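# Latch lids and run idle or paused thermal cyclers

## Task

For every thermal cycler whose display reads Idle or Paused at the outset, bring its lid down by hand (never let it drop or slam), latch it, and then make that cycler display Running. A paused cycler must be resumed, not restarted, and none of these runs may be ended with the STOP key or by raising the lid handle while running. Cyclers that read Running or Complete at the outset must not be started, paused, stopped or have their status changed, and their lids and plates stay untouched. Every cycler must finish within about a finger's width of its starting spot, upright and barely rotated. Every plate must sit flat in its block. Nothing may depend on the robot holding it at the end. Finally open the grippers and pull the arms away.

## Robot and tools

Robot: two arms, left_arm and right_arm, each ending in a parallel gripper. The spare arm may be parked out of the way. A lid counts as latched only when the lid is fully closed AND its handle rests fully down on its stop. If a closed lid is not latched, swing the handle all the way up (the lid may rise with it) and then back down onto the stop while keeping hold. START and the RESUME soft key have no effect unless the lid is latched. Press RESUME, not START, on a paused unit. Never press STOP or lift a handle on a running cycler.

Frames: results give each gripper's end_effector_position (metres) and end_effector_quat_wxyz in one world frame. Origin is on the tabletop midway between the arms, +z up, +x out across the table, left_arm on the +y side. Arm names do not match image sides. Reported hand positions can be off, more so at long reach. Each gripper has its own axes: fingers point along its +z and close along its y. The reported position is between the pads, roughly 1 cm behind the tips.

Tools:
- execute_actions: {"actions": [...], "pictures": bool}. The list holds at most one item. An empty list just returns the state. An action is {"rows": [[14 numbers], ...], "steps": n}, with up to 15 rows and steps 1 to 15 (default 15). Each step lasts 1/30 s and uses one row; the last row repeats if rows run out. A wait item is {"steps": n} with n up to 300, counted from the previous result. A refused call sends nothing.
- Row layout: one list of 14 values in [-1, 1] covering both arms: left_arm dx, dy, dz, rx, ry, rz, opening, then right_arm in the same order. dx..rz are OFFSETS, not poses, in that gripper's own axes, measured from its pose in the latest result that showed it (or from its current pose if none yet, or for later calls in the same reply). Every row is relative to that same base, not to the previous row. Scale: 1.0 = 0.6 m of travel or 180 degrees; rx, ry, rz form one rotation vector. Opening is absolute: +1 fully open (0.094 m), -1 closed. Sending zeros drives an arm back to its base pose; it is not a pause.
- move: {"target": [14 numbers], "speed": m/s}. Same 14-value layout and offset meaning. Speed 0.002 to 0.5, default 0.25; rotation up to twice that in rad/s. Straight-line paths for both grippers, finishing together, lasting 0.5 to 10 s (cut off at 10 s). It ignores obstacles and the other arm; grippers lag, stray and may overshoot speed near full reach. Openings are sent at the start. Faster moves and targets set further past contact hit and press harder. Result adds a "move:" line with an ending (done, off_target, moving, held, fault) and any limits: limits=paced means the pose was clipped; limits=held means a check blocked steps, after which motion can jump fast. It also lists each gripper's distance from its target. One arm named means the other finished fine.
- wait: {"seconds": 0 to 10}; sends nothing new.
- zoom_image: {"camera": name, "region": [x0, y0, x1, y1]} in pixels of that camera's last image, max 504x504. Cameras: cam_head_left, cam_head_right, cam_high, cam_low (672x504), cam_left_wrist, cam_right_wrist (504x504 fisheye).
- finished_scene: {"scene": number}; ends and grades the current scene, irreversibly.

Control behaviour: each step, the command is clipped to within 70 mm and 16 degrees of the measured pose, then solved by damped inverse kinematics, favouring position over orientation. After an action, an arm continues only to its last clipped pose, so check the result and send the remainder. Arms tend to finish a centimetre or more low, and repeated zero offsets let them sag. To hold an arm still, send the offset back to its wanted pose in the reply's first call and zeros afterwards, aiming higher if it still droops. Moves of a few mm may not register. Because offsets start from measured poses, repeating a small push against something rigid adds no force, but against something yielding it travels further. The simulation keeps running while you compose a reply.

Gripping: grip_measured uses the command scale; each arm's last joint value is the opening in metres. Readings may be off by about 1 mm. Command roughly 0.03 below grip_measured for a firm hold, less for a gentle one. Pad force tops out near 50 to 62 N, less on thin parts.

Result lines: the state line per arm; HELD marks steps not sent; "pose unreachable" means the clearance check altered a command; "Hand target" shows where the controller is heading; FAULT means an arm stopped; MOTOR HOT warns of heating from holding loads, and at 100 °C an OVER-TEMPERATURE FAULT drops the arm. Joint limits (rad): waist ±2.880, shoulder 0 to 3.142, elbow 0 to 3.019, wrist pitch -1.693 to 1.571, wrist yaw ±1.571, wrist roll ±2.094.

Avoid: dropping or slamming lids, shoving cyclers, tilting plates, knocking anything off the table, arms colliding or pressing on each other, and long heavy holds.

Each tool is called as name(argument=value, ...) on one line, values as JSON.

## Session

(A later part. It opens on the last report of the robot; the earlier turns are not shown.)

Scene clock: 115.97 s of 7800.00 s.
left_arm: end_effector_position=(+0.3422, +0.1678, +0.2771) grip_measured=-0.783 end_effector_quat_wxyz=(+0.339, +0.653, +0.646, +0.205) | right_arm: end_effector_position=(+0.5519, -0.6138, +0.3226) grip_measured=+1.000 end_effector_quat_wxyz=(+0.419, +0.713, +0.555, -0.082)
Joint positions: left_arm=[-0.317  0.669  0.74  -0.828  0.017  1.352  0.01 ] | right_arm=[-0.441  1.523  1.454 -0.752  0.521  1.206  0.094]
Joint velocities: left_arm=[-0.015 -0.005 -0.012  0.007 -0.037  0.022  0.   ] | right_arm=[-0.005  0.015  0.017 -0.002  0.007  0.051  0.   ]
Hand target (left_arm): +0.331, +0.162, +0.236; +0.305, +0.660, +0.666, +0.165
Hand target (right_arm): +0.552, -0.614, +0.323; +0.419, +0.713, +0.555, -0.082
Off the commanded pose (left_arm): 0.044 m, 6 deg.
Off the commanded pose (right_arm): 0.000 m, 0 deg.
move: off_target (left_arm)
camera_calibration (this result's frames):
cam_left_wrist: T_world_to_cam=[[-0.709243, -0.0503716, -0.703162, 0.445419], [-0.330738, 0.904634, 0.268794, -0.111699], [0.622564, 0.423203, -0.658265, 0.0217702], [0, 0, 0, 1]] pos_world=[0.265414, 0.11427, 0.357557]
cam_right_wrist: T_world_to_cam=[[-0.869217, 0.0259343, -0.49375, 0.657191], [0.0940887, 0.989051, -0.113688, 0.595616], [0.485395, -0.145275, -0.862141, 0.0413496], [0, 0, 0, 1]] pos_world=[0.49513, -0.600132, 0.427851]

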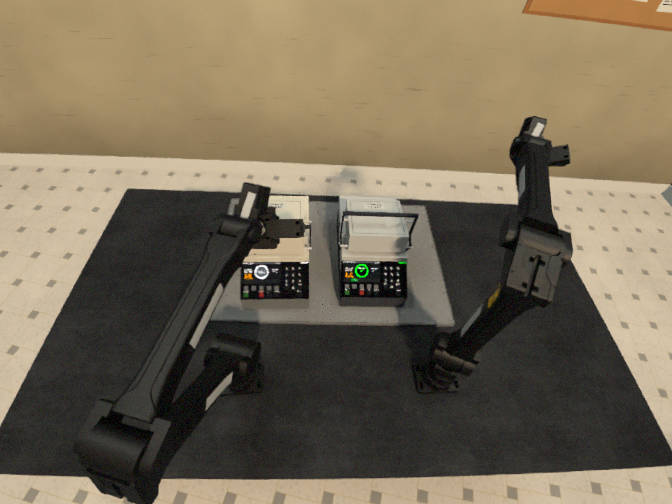

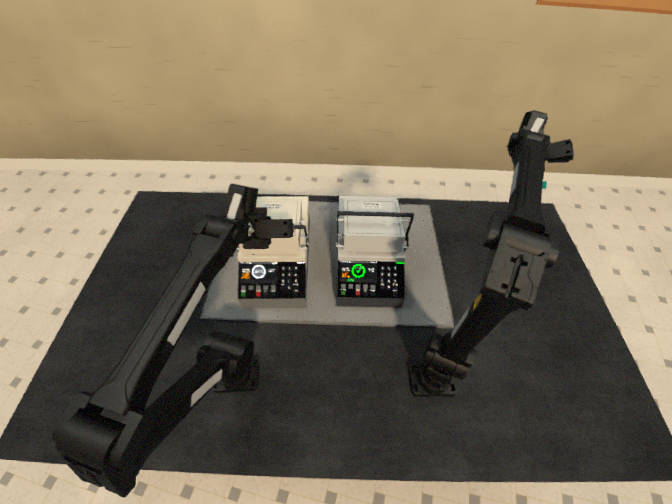

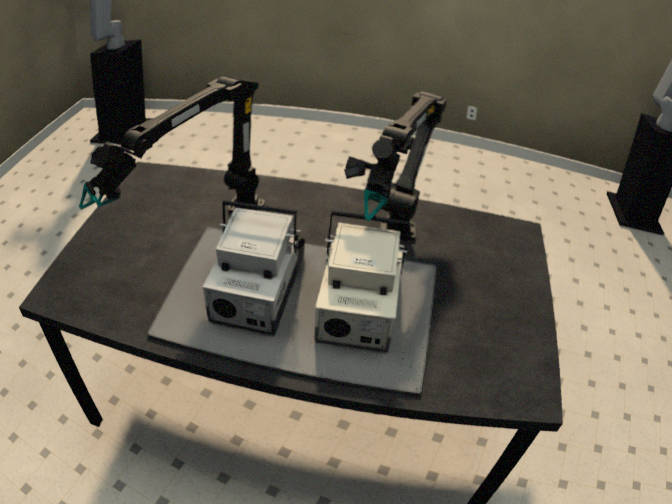

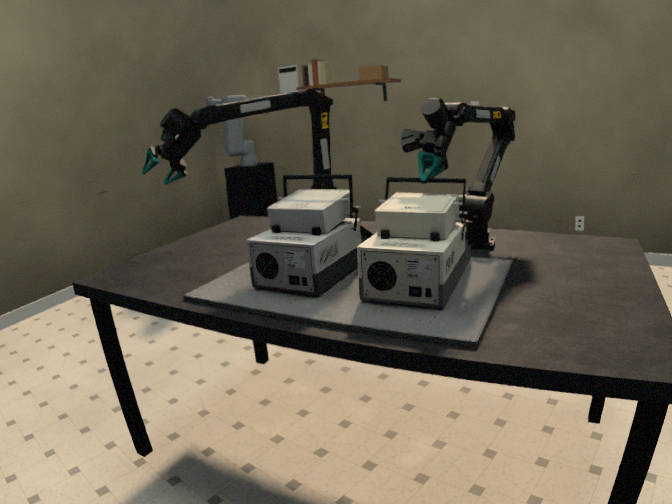

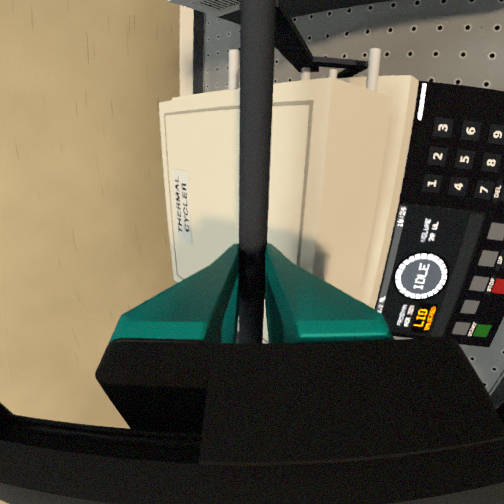

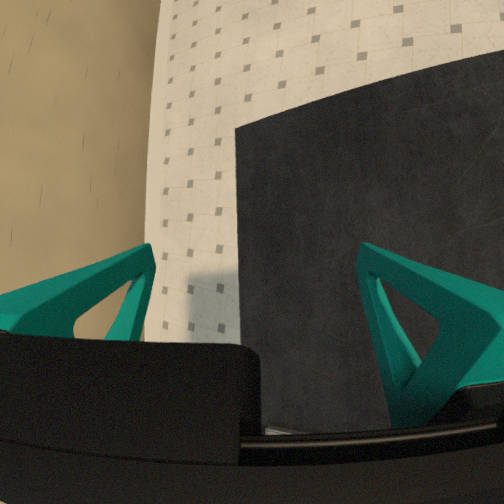

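move(target=[0,-0.11,-0.04,0,0,0,-0.83,0,0,0,0,0,0,1], speed=0.03)

Scene clock: 124.43 s of 7800.00 s.
left_arm: end_effector_position=(+0.3036, +0.1658, +0.2451) grip_measured=-0.783 end_effector_quat_wxyz=(+0.346, +0.651, +0.639, +0.220) | right_arm: end_effector_position=(+0.5519, -0.6138, +0.3226) grip_measured=+1.000 end_effector_quat_wxyz=(+0.419, +0.713, +0.555, -0.082)
Joint positions: left_arm=[-0.395  0.515  0.6   -0.813 -0.055  1.312  0.01 ] | right_arm=[-0.441  1.523  1.454 -0.752  0.521  1.206  0.094]
Joint velocities: left_arm=[-0.015  0.005 -0.002 -0.012  0.037  0.066 -0.002] | right_arm=[-0.015 -0.005 -0.027  0.012 -0.066  0.051  0.   ]
Hand target (left_arm): +0.281, +0.168, +0.246; +0.339, +0.653, +0.646, +0.204
Hand target (right_arm): +0.552, -0.614, +0.323; +0.419, +0.713, +0.555, -0.082
Off the commanded pose (left_arm): 0.025 m, 2 deg.
Off the commanded pose (right_arm): 0.000 m, 0 deg.
After step 90, 2.87 s passed at rest.
move: off_target (left_arm)
camera_calibration (this result's frames):
cam_left_wrist: T_world_to_cam=[[-0.68532, -0.0429006, -0.726978, 0.392823], [-0.340446, 0.901337, 0.267747, -0.110304], [0.643765, 0.430989, -0.632309, 0.0114287], [0, 0, 0, 1]] pos_world=[0.224299, 0.111347, 0.322333]
cam_right_wrist: T_world_to_cam=[[-0.869217, 0.0259343, -0.49375, 0.657191], [0.0940887, 0.989051, -0.113688, 0.595616], [0.485395, -0.145275, -0.862141, 0.0413496], [0, 0, 0, 1]] pos_world=[0.49513, -0.600132, 0.427851]

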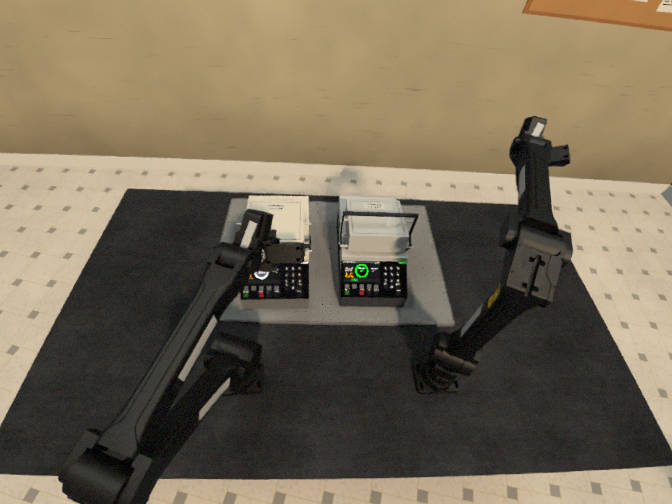

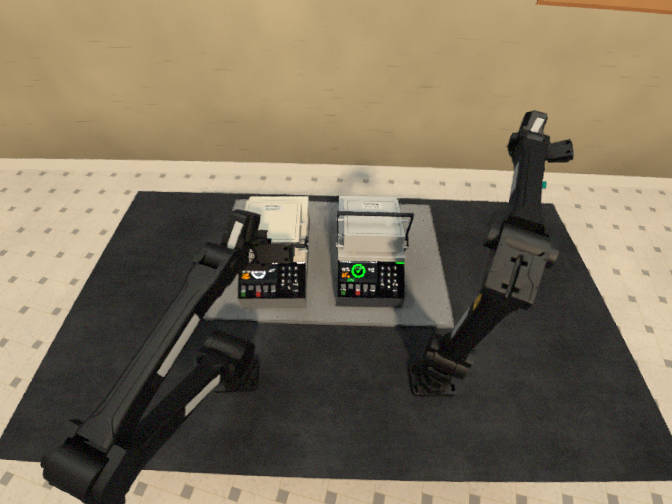

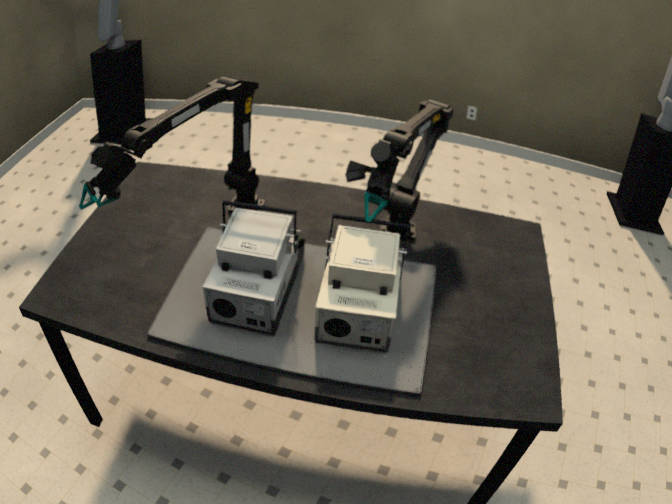

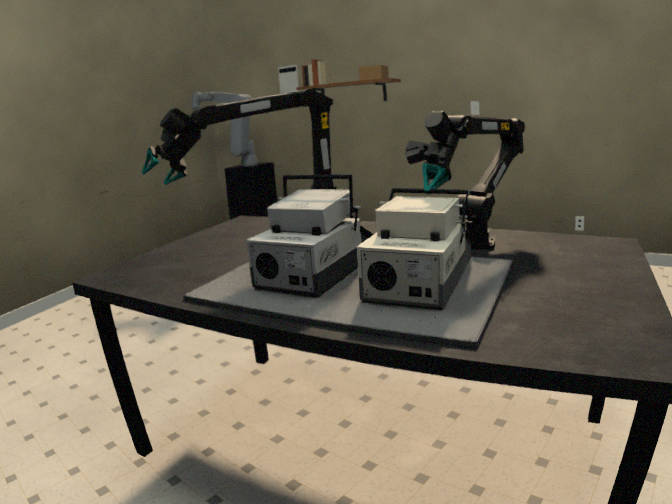

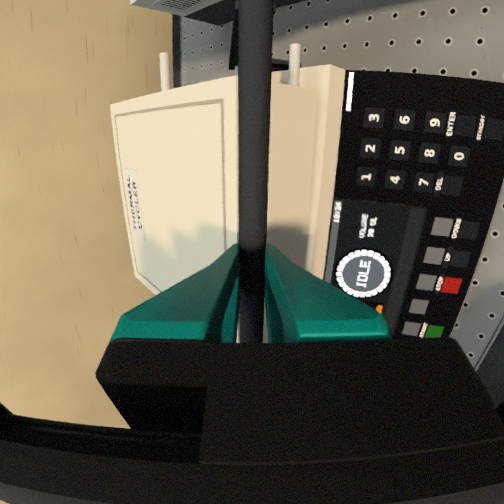

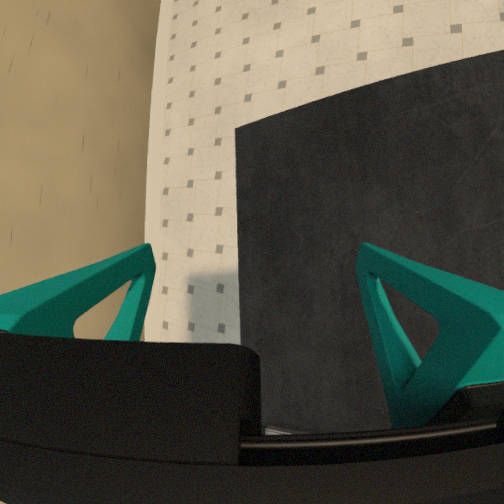

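move(target=[0,-0.115,0.03,0,0,0,-0.83,0,0,0,0,0,0,1], speed=0.03)

move(target=[0,-0.075,0.06,0,0,0,-0.83,0,0,0,0,0,0,1], speed=0.03)

Scene clock: 137.20 s of 7800.00 s.
left_arm: end_effector_position=(+0.2841, +0.1639, +0.2050) grip_measured=-0.785 end_effector_quat_wxyz=(+0.361, +0.639, +0.633, +0.245) | right_arm: end_effector_position=(+0.5519, -0.6138, +0.3226) grip_measured=+1.000 end_effector_quat_wxyz=(+0.419, +0.713, +0.555, -0.082)
Joint positions: left_arm=[-0.489  0.397  0.444 -0.724 -0.158  1.26   0.01 ] | right_arm=[-0.441  1.523  1.454 -0.752  0.521  1.206  0.094]
Joint velocities: left_arm=[-0.005  0.005 -0.007 -0.012  0.037  0.066  0.   ] | right_arm=[ 0.015 -0.015 -0.007  0.012  0.007 -0.051  0.   ]
Hand target (left_arm): +0.271, +0.160, +0.183; +0.345, +0.651, +0.640, +0.219
Hand target (right_arm): +0.552, -0.614, +0.323; +0.419, +0.713, +0.555, -0.082
Off the commanded pose (left_arm): 0.027 m, 4 deg.
Off the commanded pose (right_arm): 0.000 m, 0 deg.
After step 90, 7.17 s passed at rest.
move: off_target (left_arm)
camera_calibration (this result's frames):
cam_left_wrist: T_world_to_cam=[[-0.63747, -0.0513937, -0.768759, 0.346611], [-0.374034, 0.892955, 0.25046, -0.089999], [0.673595, 0.447202, -0.588455, -0.0205859], [0, 0, 0, 1]] pos_world=[0.201158, 0.107385, 0.276888]
cam_right_wrist: T_world_to_cam=[[-0.869217, 0.0259343, -0.49375, 0.657191], [0.0940887, 0.989051, -0.113688, 0.595616], [0.485395, -0.145275, -0.862141, 0.0413496], [0, 0, 0, 1]] pos_world=[0.49513, -0.600132, 0.427851]

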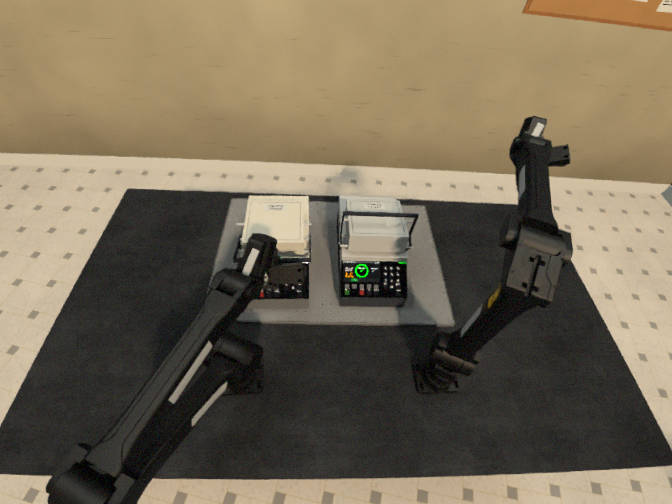

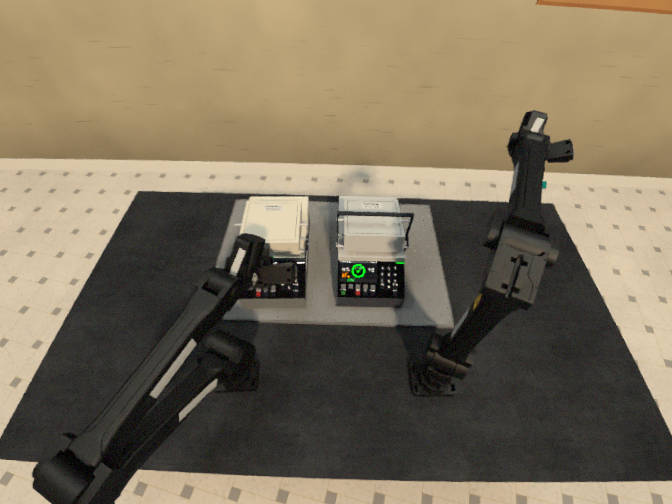

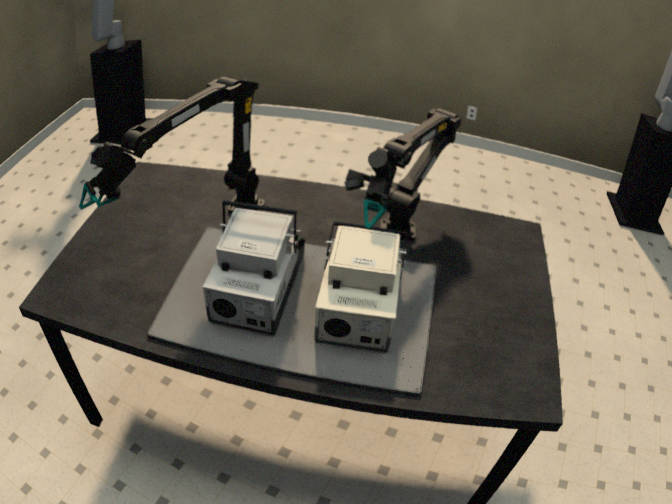

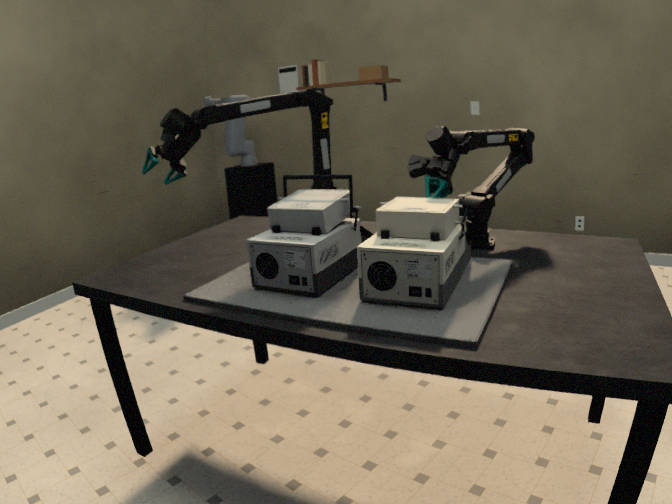

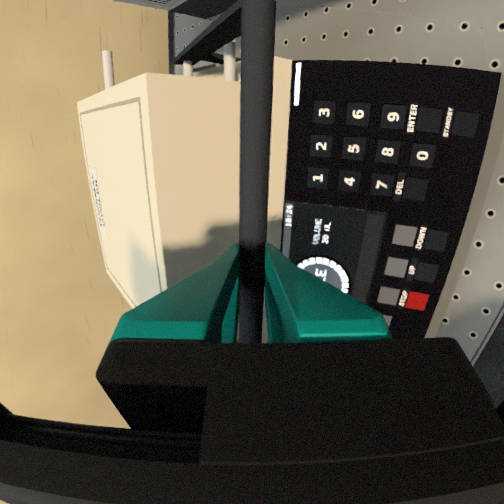

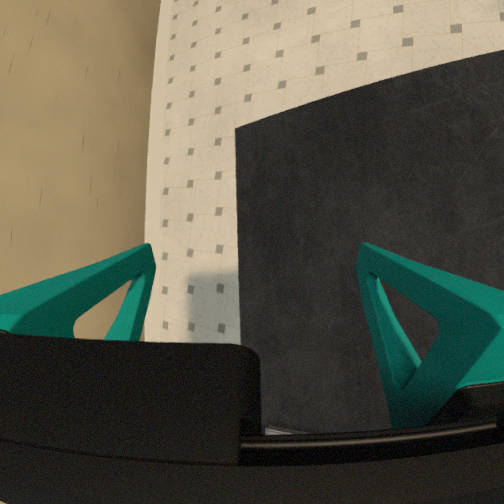

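Scene clock: 139.33 s of 7800.00 s.
left_arm: end_effector_position=(+0.2843, +0.1636, +0.2024) grip_measured=-0.785 end_effector_quat_wxyz=(+0.395, +0.620, +0.618, +0.278) | right_arm: end_effector_position=(+0.5519, -0.6138, +0.3226) grip_measured=+1.000 end_effector_quat_wxyz=(+0.419, +0.713, +0.555, -0.082)
Joint positions: left_arm=[-0.528  0.328  0.374 -0.623 -0.221  1.258  0.01 ] | right_arm=[-0.441  1.523  1.454 -0.752  0.521  1.206  0.094]
Joint velocities: left_arm=[ 0.005 -0.005  0.007 -0.002 -0.022 -0.022 -0.   ] | right_arm=[-0.005 -0.015 -0.012 -0.007  0.022 -0.051  0.   ]
Hand target (left_arm): +0.277, +0.159, +0.151; +0.361, +0.639, +0.634, +0.245
Hand target (right_arm): +0.552, -0.614, +0.323; +0.419, +0.713, +0.555, -0.082
Off the commanded pose (left_arm): 0.055 m, 6 deg.
Off the commanded pose (right_arm): 0.000 m, 0 deg.
move: off_target (left_arm)
camera_calibration (this result's frames):
cam_left_wrist: T_world_to_cam=[[-0.552178, -0.0647099, -0.831211, 0.335254], [-0.408609, 0.890041, 0.202151, -0.0689662], [0.726731, 0.451264, -0.517902, -0.0522083], [0, 0, 0, 1]] pos_world=[0.194881, 0.106637, 0.26557]
cam_right_wrist: T_world_to_cam=[[-0.869217, 0.0259343, -0.49375, 0.657191], [0.0940887, 0.989051, -0.113688, 0.595616], [0.485395, -0.145275, -0.862141, 0.0413496], [0, 0, 0, 1]] pos_world=[0.49513, -0.600132, 0.427851]

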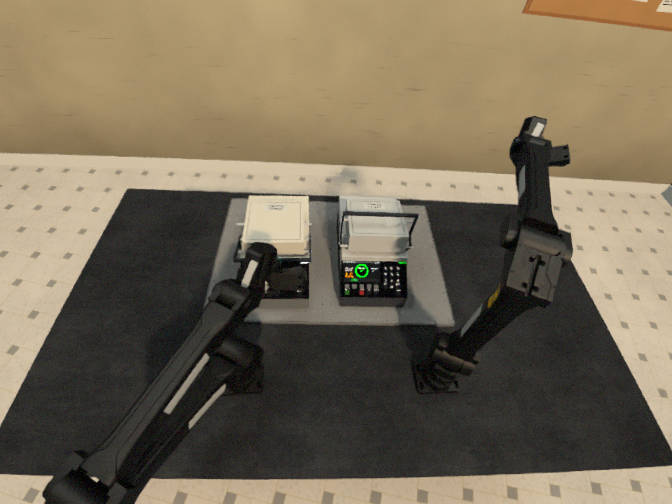

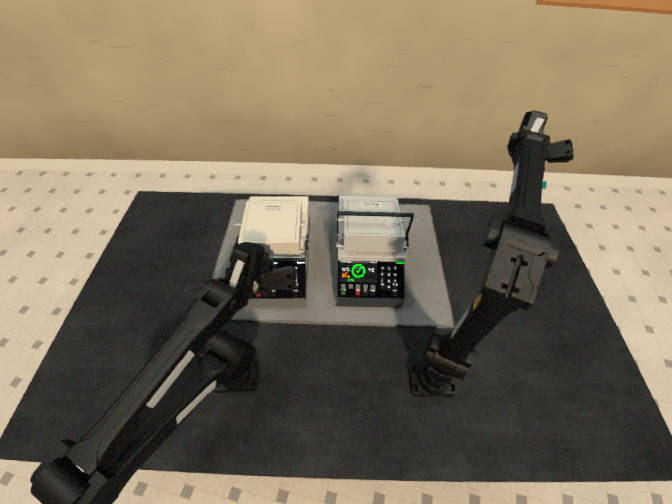

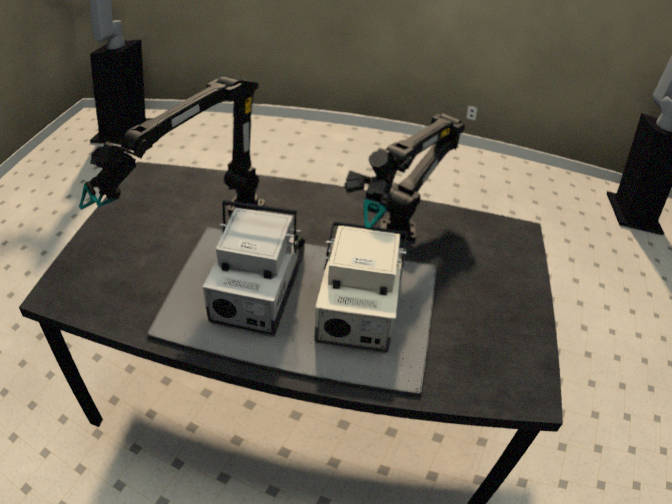

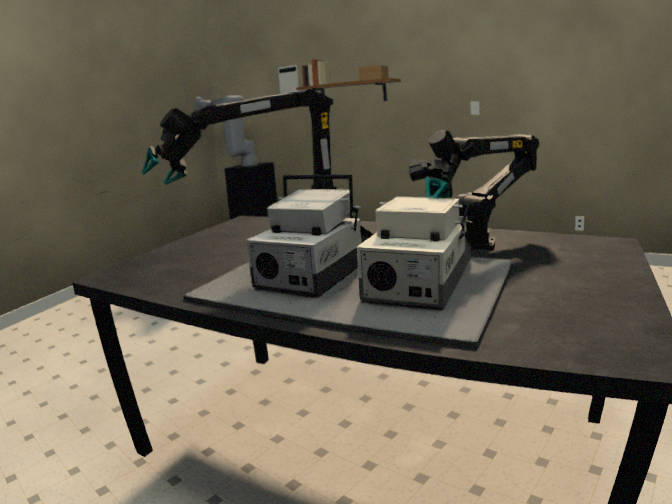

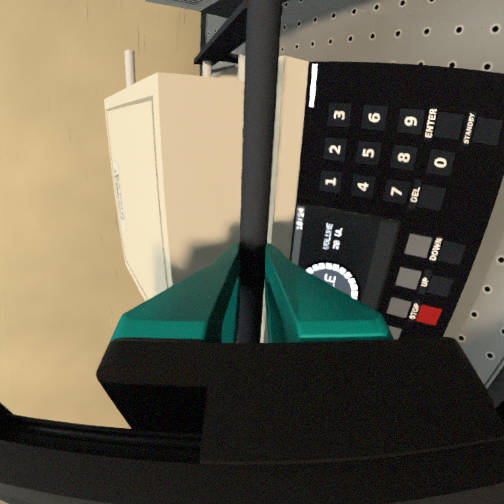

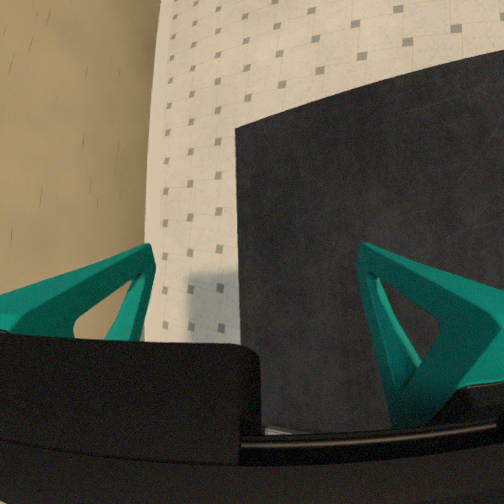

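move(target=[0,0,0,0,0,0,-0.3,0,0,0,0,0,0,1])

move(target=[0,-0.03,-0.12,0,0,0,-1,0,0,0,0,0,0,1], speed=0.1)

Scene clock: 146.07 s of 7800.00 s.
left_arm: end_effector_position=(+0.2836, +0.1642, +0.1998) grip_measured=-0.303 end_effector_quat_wxyz=(+0.394, +0.620, +0.619, +0.279) | right_arm: end_effector_position=(+0.5519, -0.6138, +0.3226) grip_measured=+1.000 end_effector_quat_wxyz=(+0.419, +0.713, +0.555, -0.082)
Joint positions: left_arm=[-0.528  0.325  0.368 -0.623 -0.222  1.259  0.033] | right_arm=[-0.441  1.523  1.454 -0.752  0.521  1.206  0.094]
Joint velocities: left_arm=[-0.015 -0.015 -0.002 -0.017  0.007  0.007  0.   ] | right_arm=[-0.015  0.005  0.007  0.017  0.066 -0.095  0.   ]
Hand target (left_arm): +0.284, +0.164, +0.203; +0.395, +0.620, +0.618, +0.279
Hand target (right_arm): +0.552, -0.614, +0.323; +0.419, +0.713, +0.555, -0.082
Off the commanded pose (left_arm): 0.003 m, 0 deg.
Off the commanded pose (right_arm): 0.000 m, 0 deg.
After step 90, 3.03 s passed at rest.
move: done
camera_calibration (this result's frames):
cam_left_wrist: T_world_to_cam=[[-0.55375, -0.0630999, -0.830289, 0.332764], [-0.408985, 0.889172, 0.205192, -0.0696591], [0.725322, 0.453201, -0.518186, -0.0531435], [0, 0, 0, 1]] pos_world=[0.194325, 0.107021, 0.263045]
cam_right_wrist: T_world_to_cam=[[-0.869217, 0.0259343, -0.49375, 0.657191], [0.0940887, 0.989051, -0.113688, 0.595616], [0.485395, -0.145275, -0.862141, 0.0413496], [0, 0, 0, 1]] pos_world=[0.49513, -0.600132, 0.427851]

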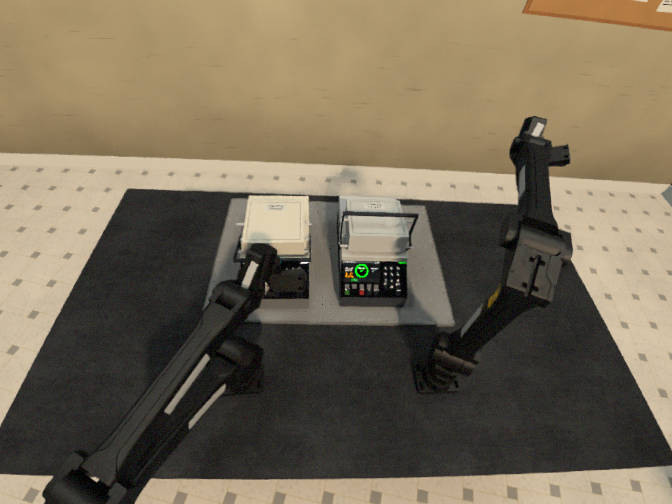

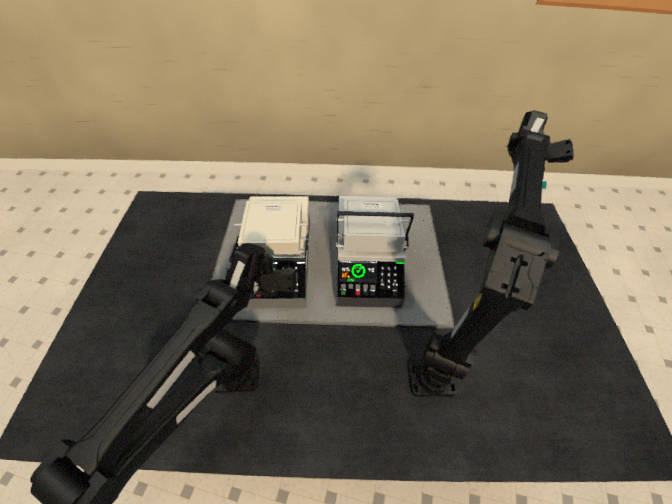

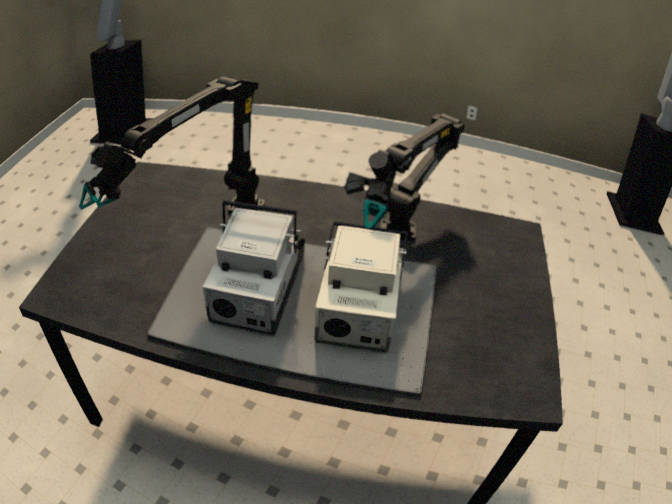

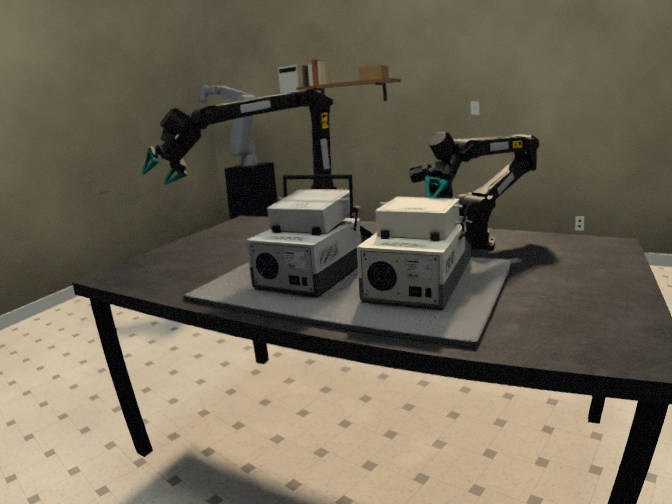

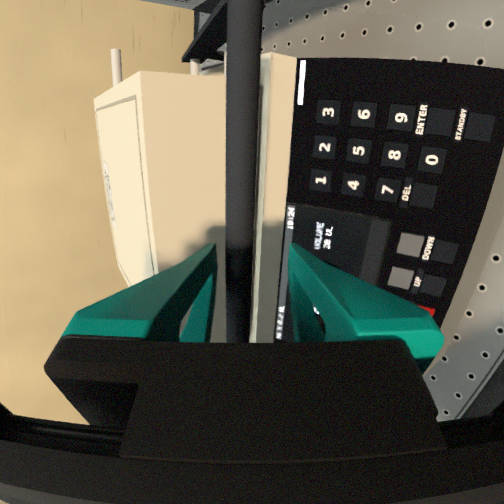

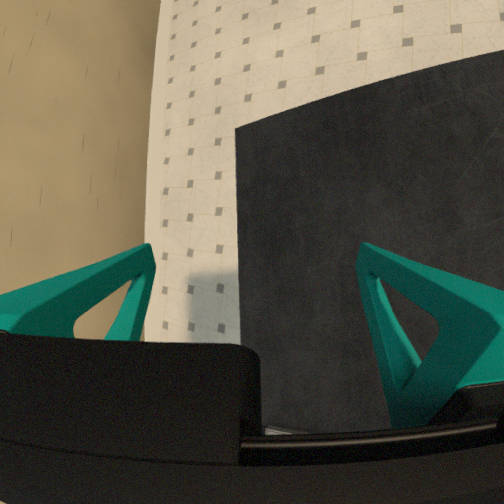

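Scene clock: 147.27 s of 7800.00 s.
left_arm: end_effector_position=(+0.2364, +0.1741, +0.2039) grip_measured=-0.792 end_effector_quat_wxyz=(+0.384, +0.614, +0.621, +0.299) | right_arm: end_effector_position=(+0.5519, -0.6138, +0.3226) grip_measured=+1.000 end_effector_quat_wxyz=(+0.419, +0.713, +0.555, -0.082)
Joint positions: left_arm=[-0.75   0.124  0.37  -0.872 -0.451  1.137  0.01 ] | right_arm=[-0.441  1.523  1.454 -0.752  0.521  1.206  0.094]
Joint velocities: left_arm=[-0.024 -0.015 -0.022 -0.017  0.051  0.051  0.   ] | right_arm=[-0.005  0.015 -0.002  0.007  0.007 -0.007  0.   ]
Hand target (left_arm): +0.219, +0.174, +0.221; +0.394, +0.620, +0.620, +0.276
Hand target (right_arm): +0.552, -0.614, +0.323; +0.419, +0.713, +0.555, -0.082
Off the commanded pose (left_arm): 0.030 m, 3 deg.
Off the commanded pose (right_arm): 0.000 m, 0 deg.
move: off_target (left_arm)
camera_calibration (this result's frames):
cam_left_wrist: T_world_to_cam=[[-0.54045, -0.0543285, -0.83962, 0.30785], [-0.440263, 0.868652, 0.227183, -0.0920751], [0.716996, 0.492435, -0.493382, -0.0311747], [0, 0, 0, 1]] pos_world=[0.148193, 0.112058, 0.264014]
cam_right_wrist: T_world_to_cam=[[-0.869217, 0.0259343, -0.49375, 0.657191], [0.0940887, 0.989051, -0.113688, 0.595616], [0.485395, -0.145275, -0.862141, 0.0413496], [0, 0, 0, 1]] pos_world=[0.49513, -0.600132, 0.427851]

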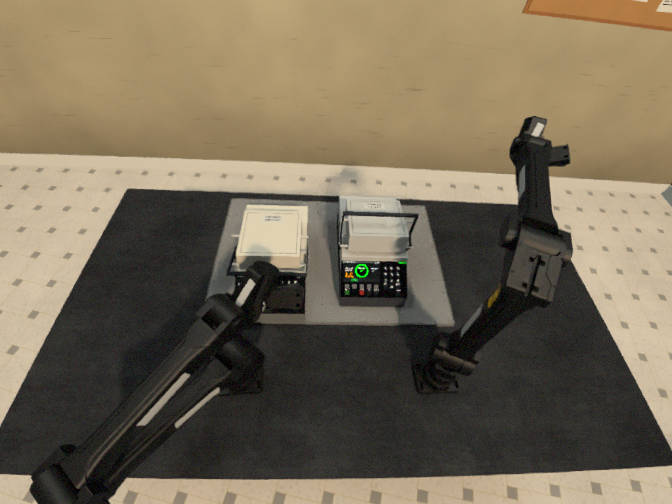

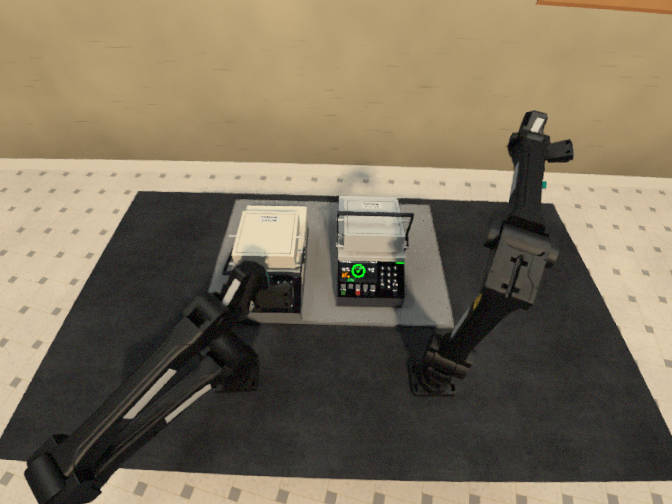

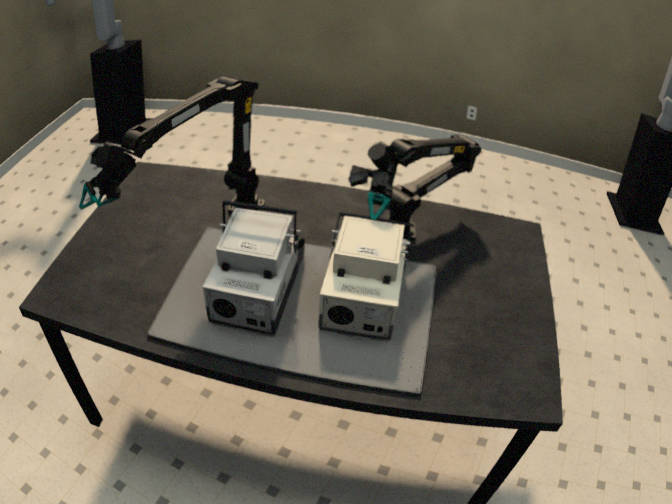

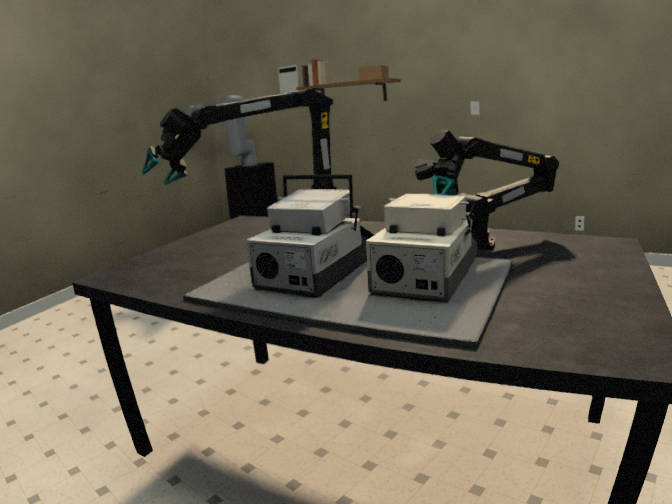

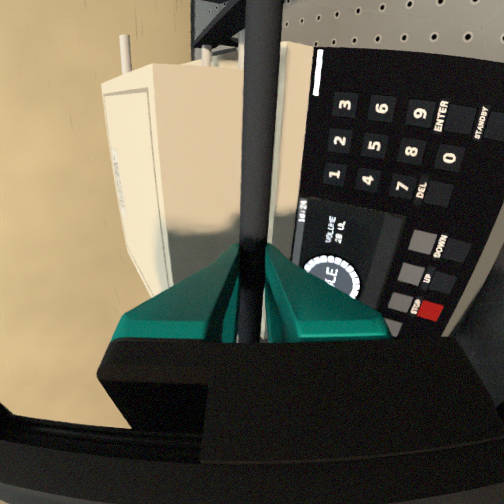

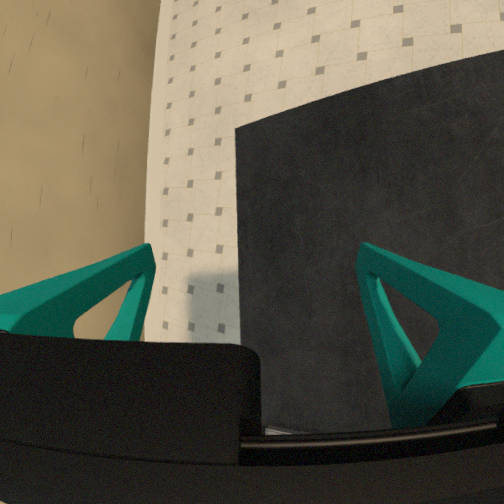

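move(target=[-0.016,0.045,0.095,0,0,0,-0.83,0,0,0,0,0,0,1], speed=0.03)

Scene clock: 156.23 s of 7800.00 s.
left_arm: end_effector_position=(+0.2525, +0.1698, +0.2019) grip_measured=-0.792 end_effector_quat_wxyz=(+0.374, +0.632, +0.617, +0.282) | right_arm: end_effector_position=(+0.5519, -0.6138, +0.3226) grip_measured=+1.000 end_effector_quat_wxyz=(+0.419, +0.713, +0.555, -0.082)
Joint positions: left_arm=[-0.626  0.212  0.384 -0.803 -0.314  1.222  0.01 ] | right_arm=[-0.441  1.523  1.454 -0.752  0.521  1.206  0.094]
Joint velocities: left_arm=[ 0.015 -0.005 -0.022  0.032 -0.022 -0.051  0.   ] | right_arm=[-0.005 -0.015 -0.007 -0.007 -0.037 -0.022  0.   ]
Hand target (left_arm): +0.281, +0.166, +0.200; +0.383, +0.615, +0.621, +0.301
Hand target (right_arm): +0.552, -0.614, +0.323; +0.419, +0.713, +0.555, -0.082
Off the commanded pose (left_arm): 0.047 m, 3 deg.
Off the commanded pose (right_arm): 0.000 m, 0 deg.
After step 90, 3.37 s passed at rest.
move: off_target (left_arm)
camera_calibration (this result's frames):
cam_left_wrist: T_world_to_cam=[[-0.575304, -0.0289281, -0.817428, 0.314696], [-0.400447, 0.881374, 0.250643, -0.0977093], [0.713209, 0.471533, -0.518642, -0.0320444], [0, 0, 0, 1]] pos_world=[0.164773, 0.110332, 0.265112]
cam_right_wrist: T_world_to_cam=[[-0.869217, 0.0259343, -0.49375, 0.657191], [0.0940887, 0.989051, -0.113688, 0.595616], [0.485395, -0.145275, -0.862141, 0.0413496], [0, 0, 0, 1]] pos_world=[0.49513, -0.600132, 0.427851]

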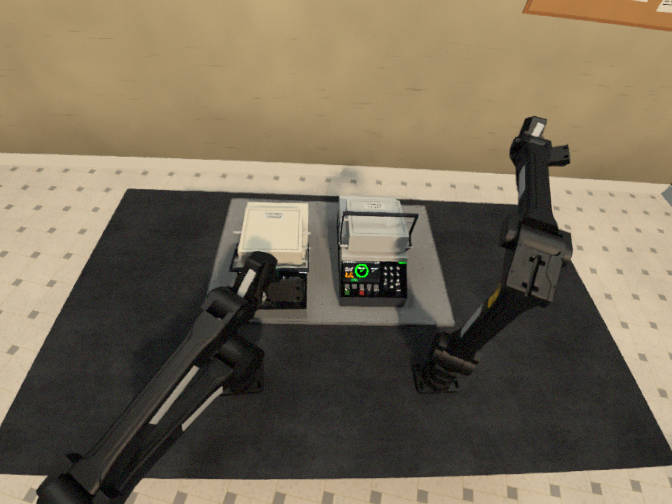

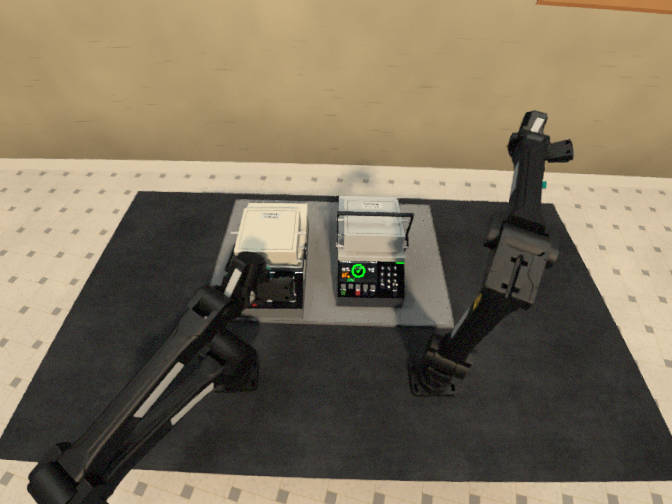

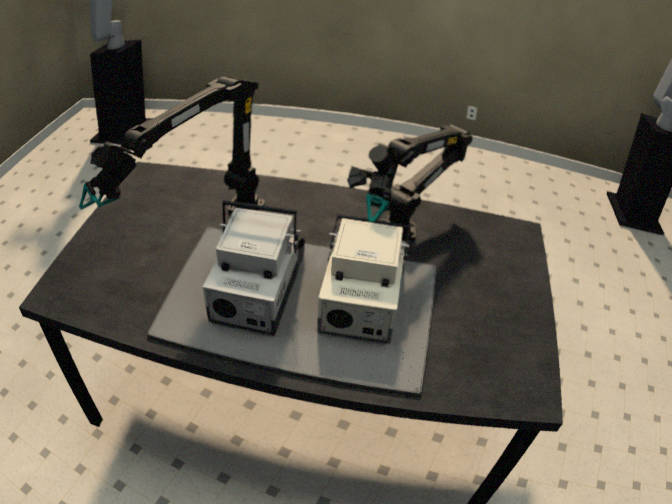

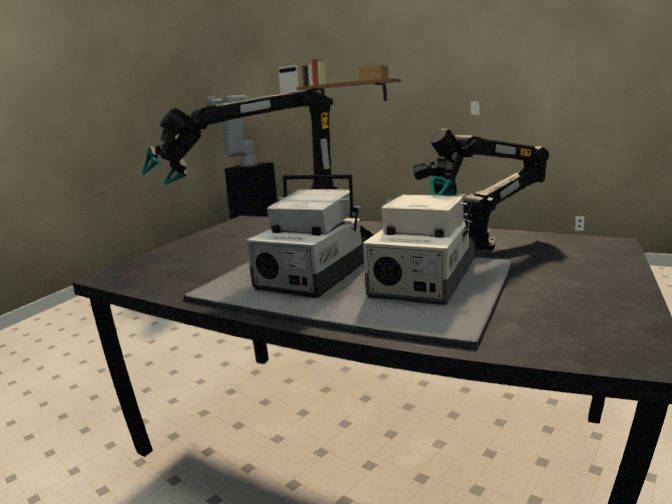

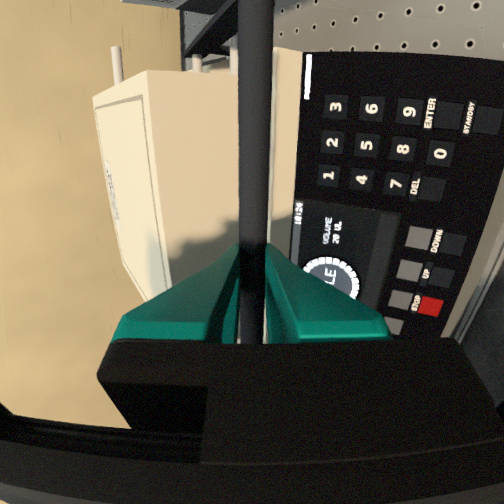

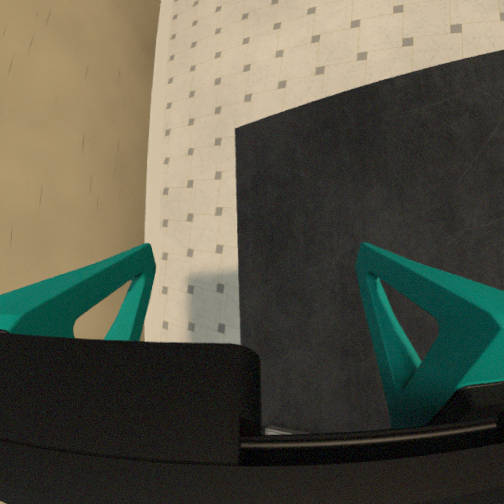

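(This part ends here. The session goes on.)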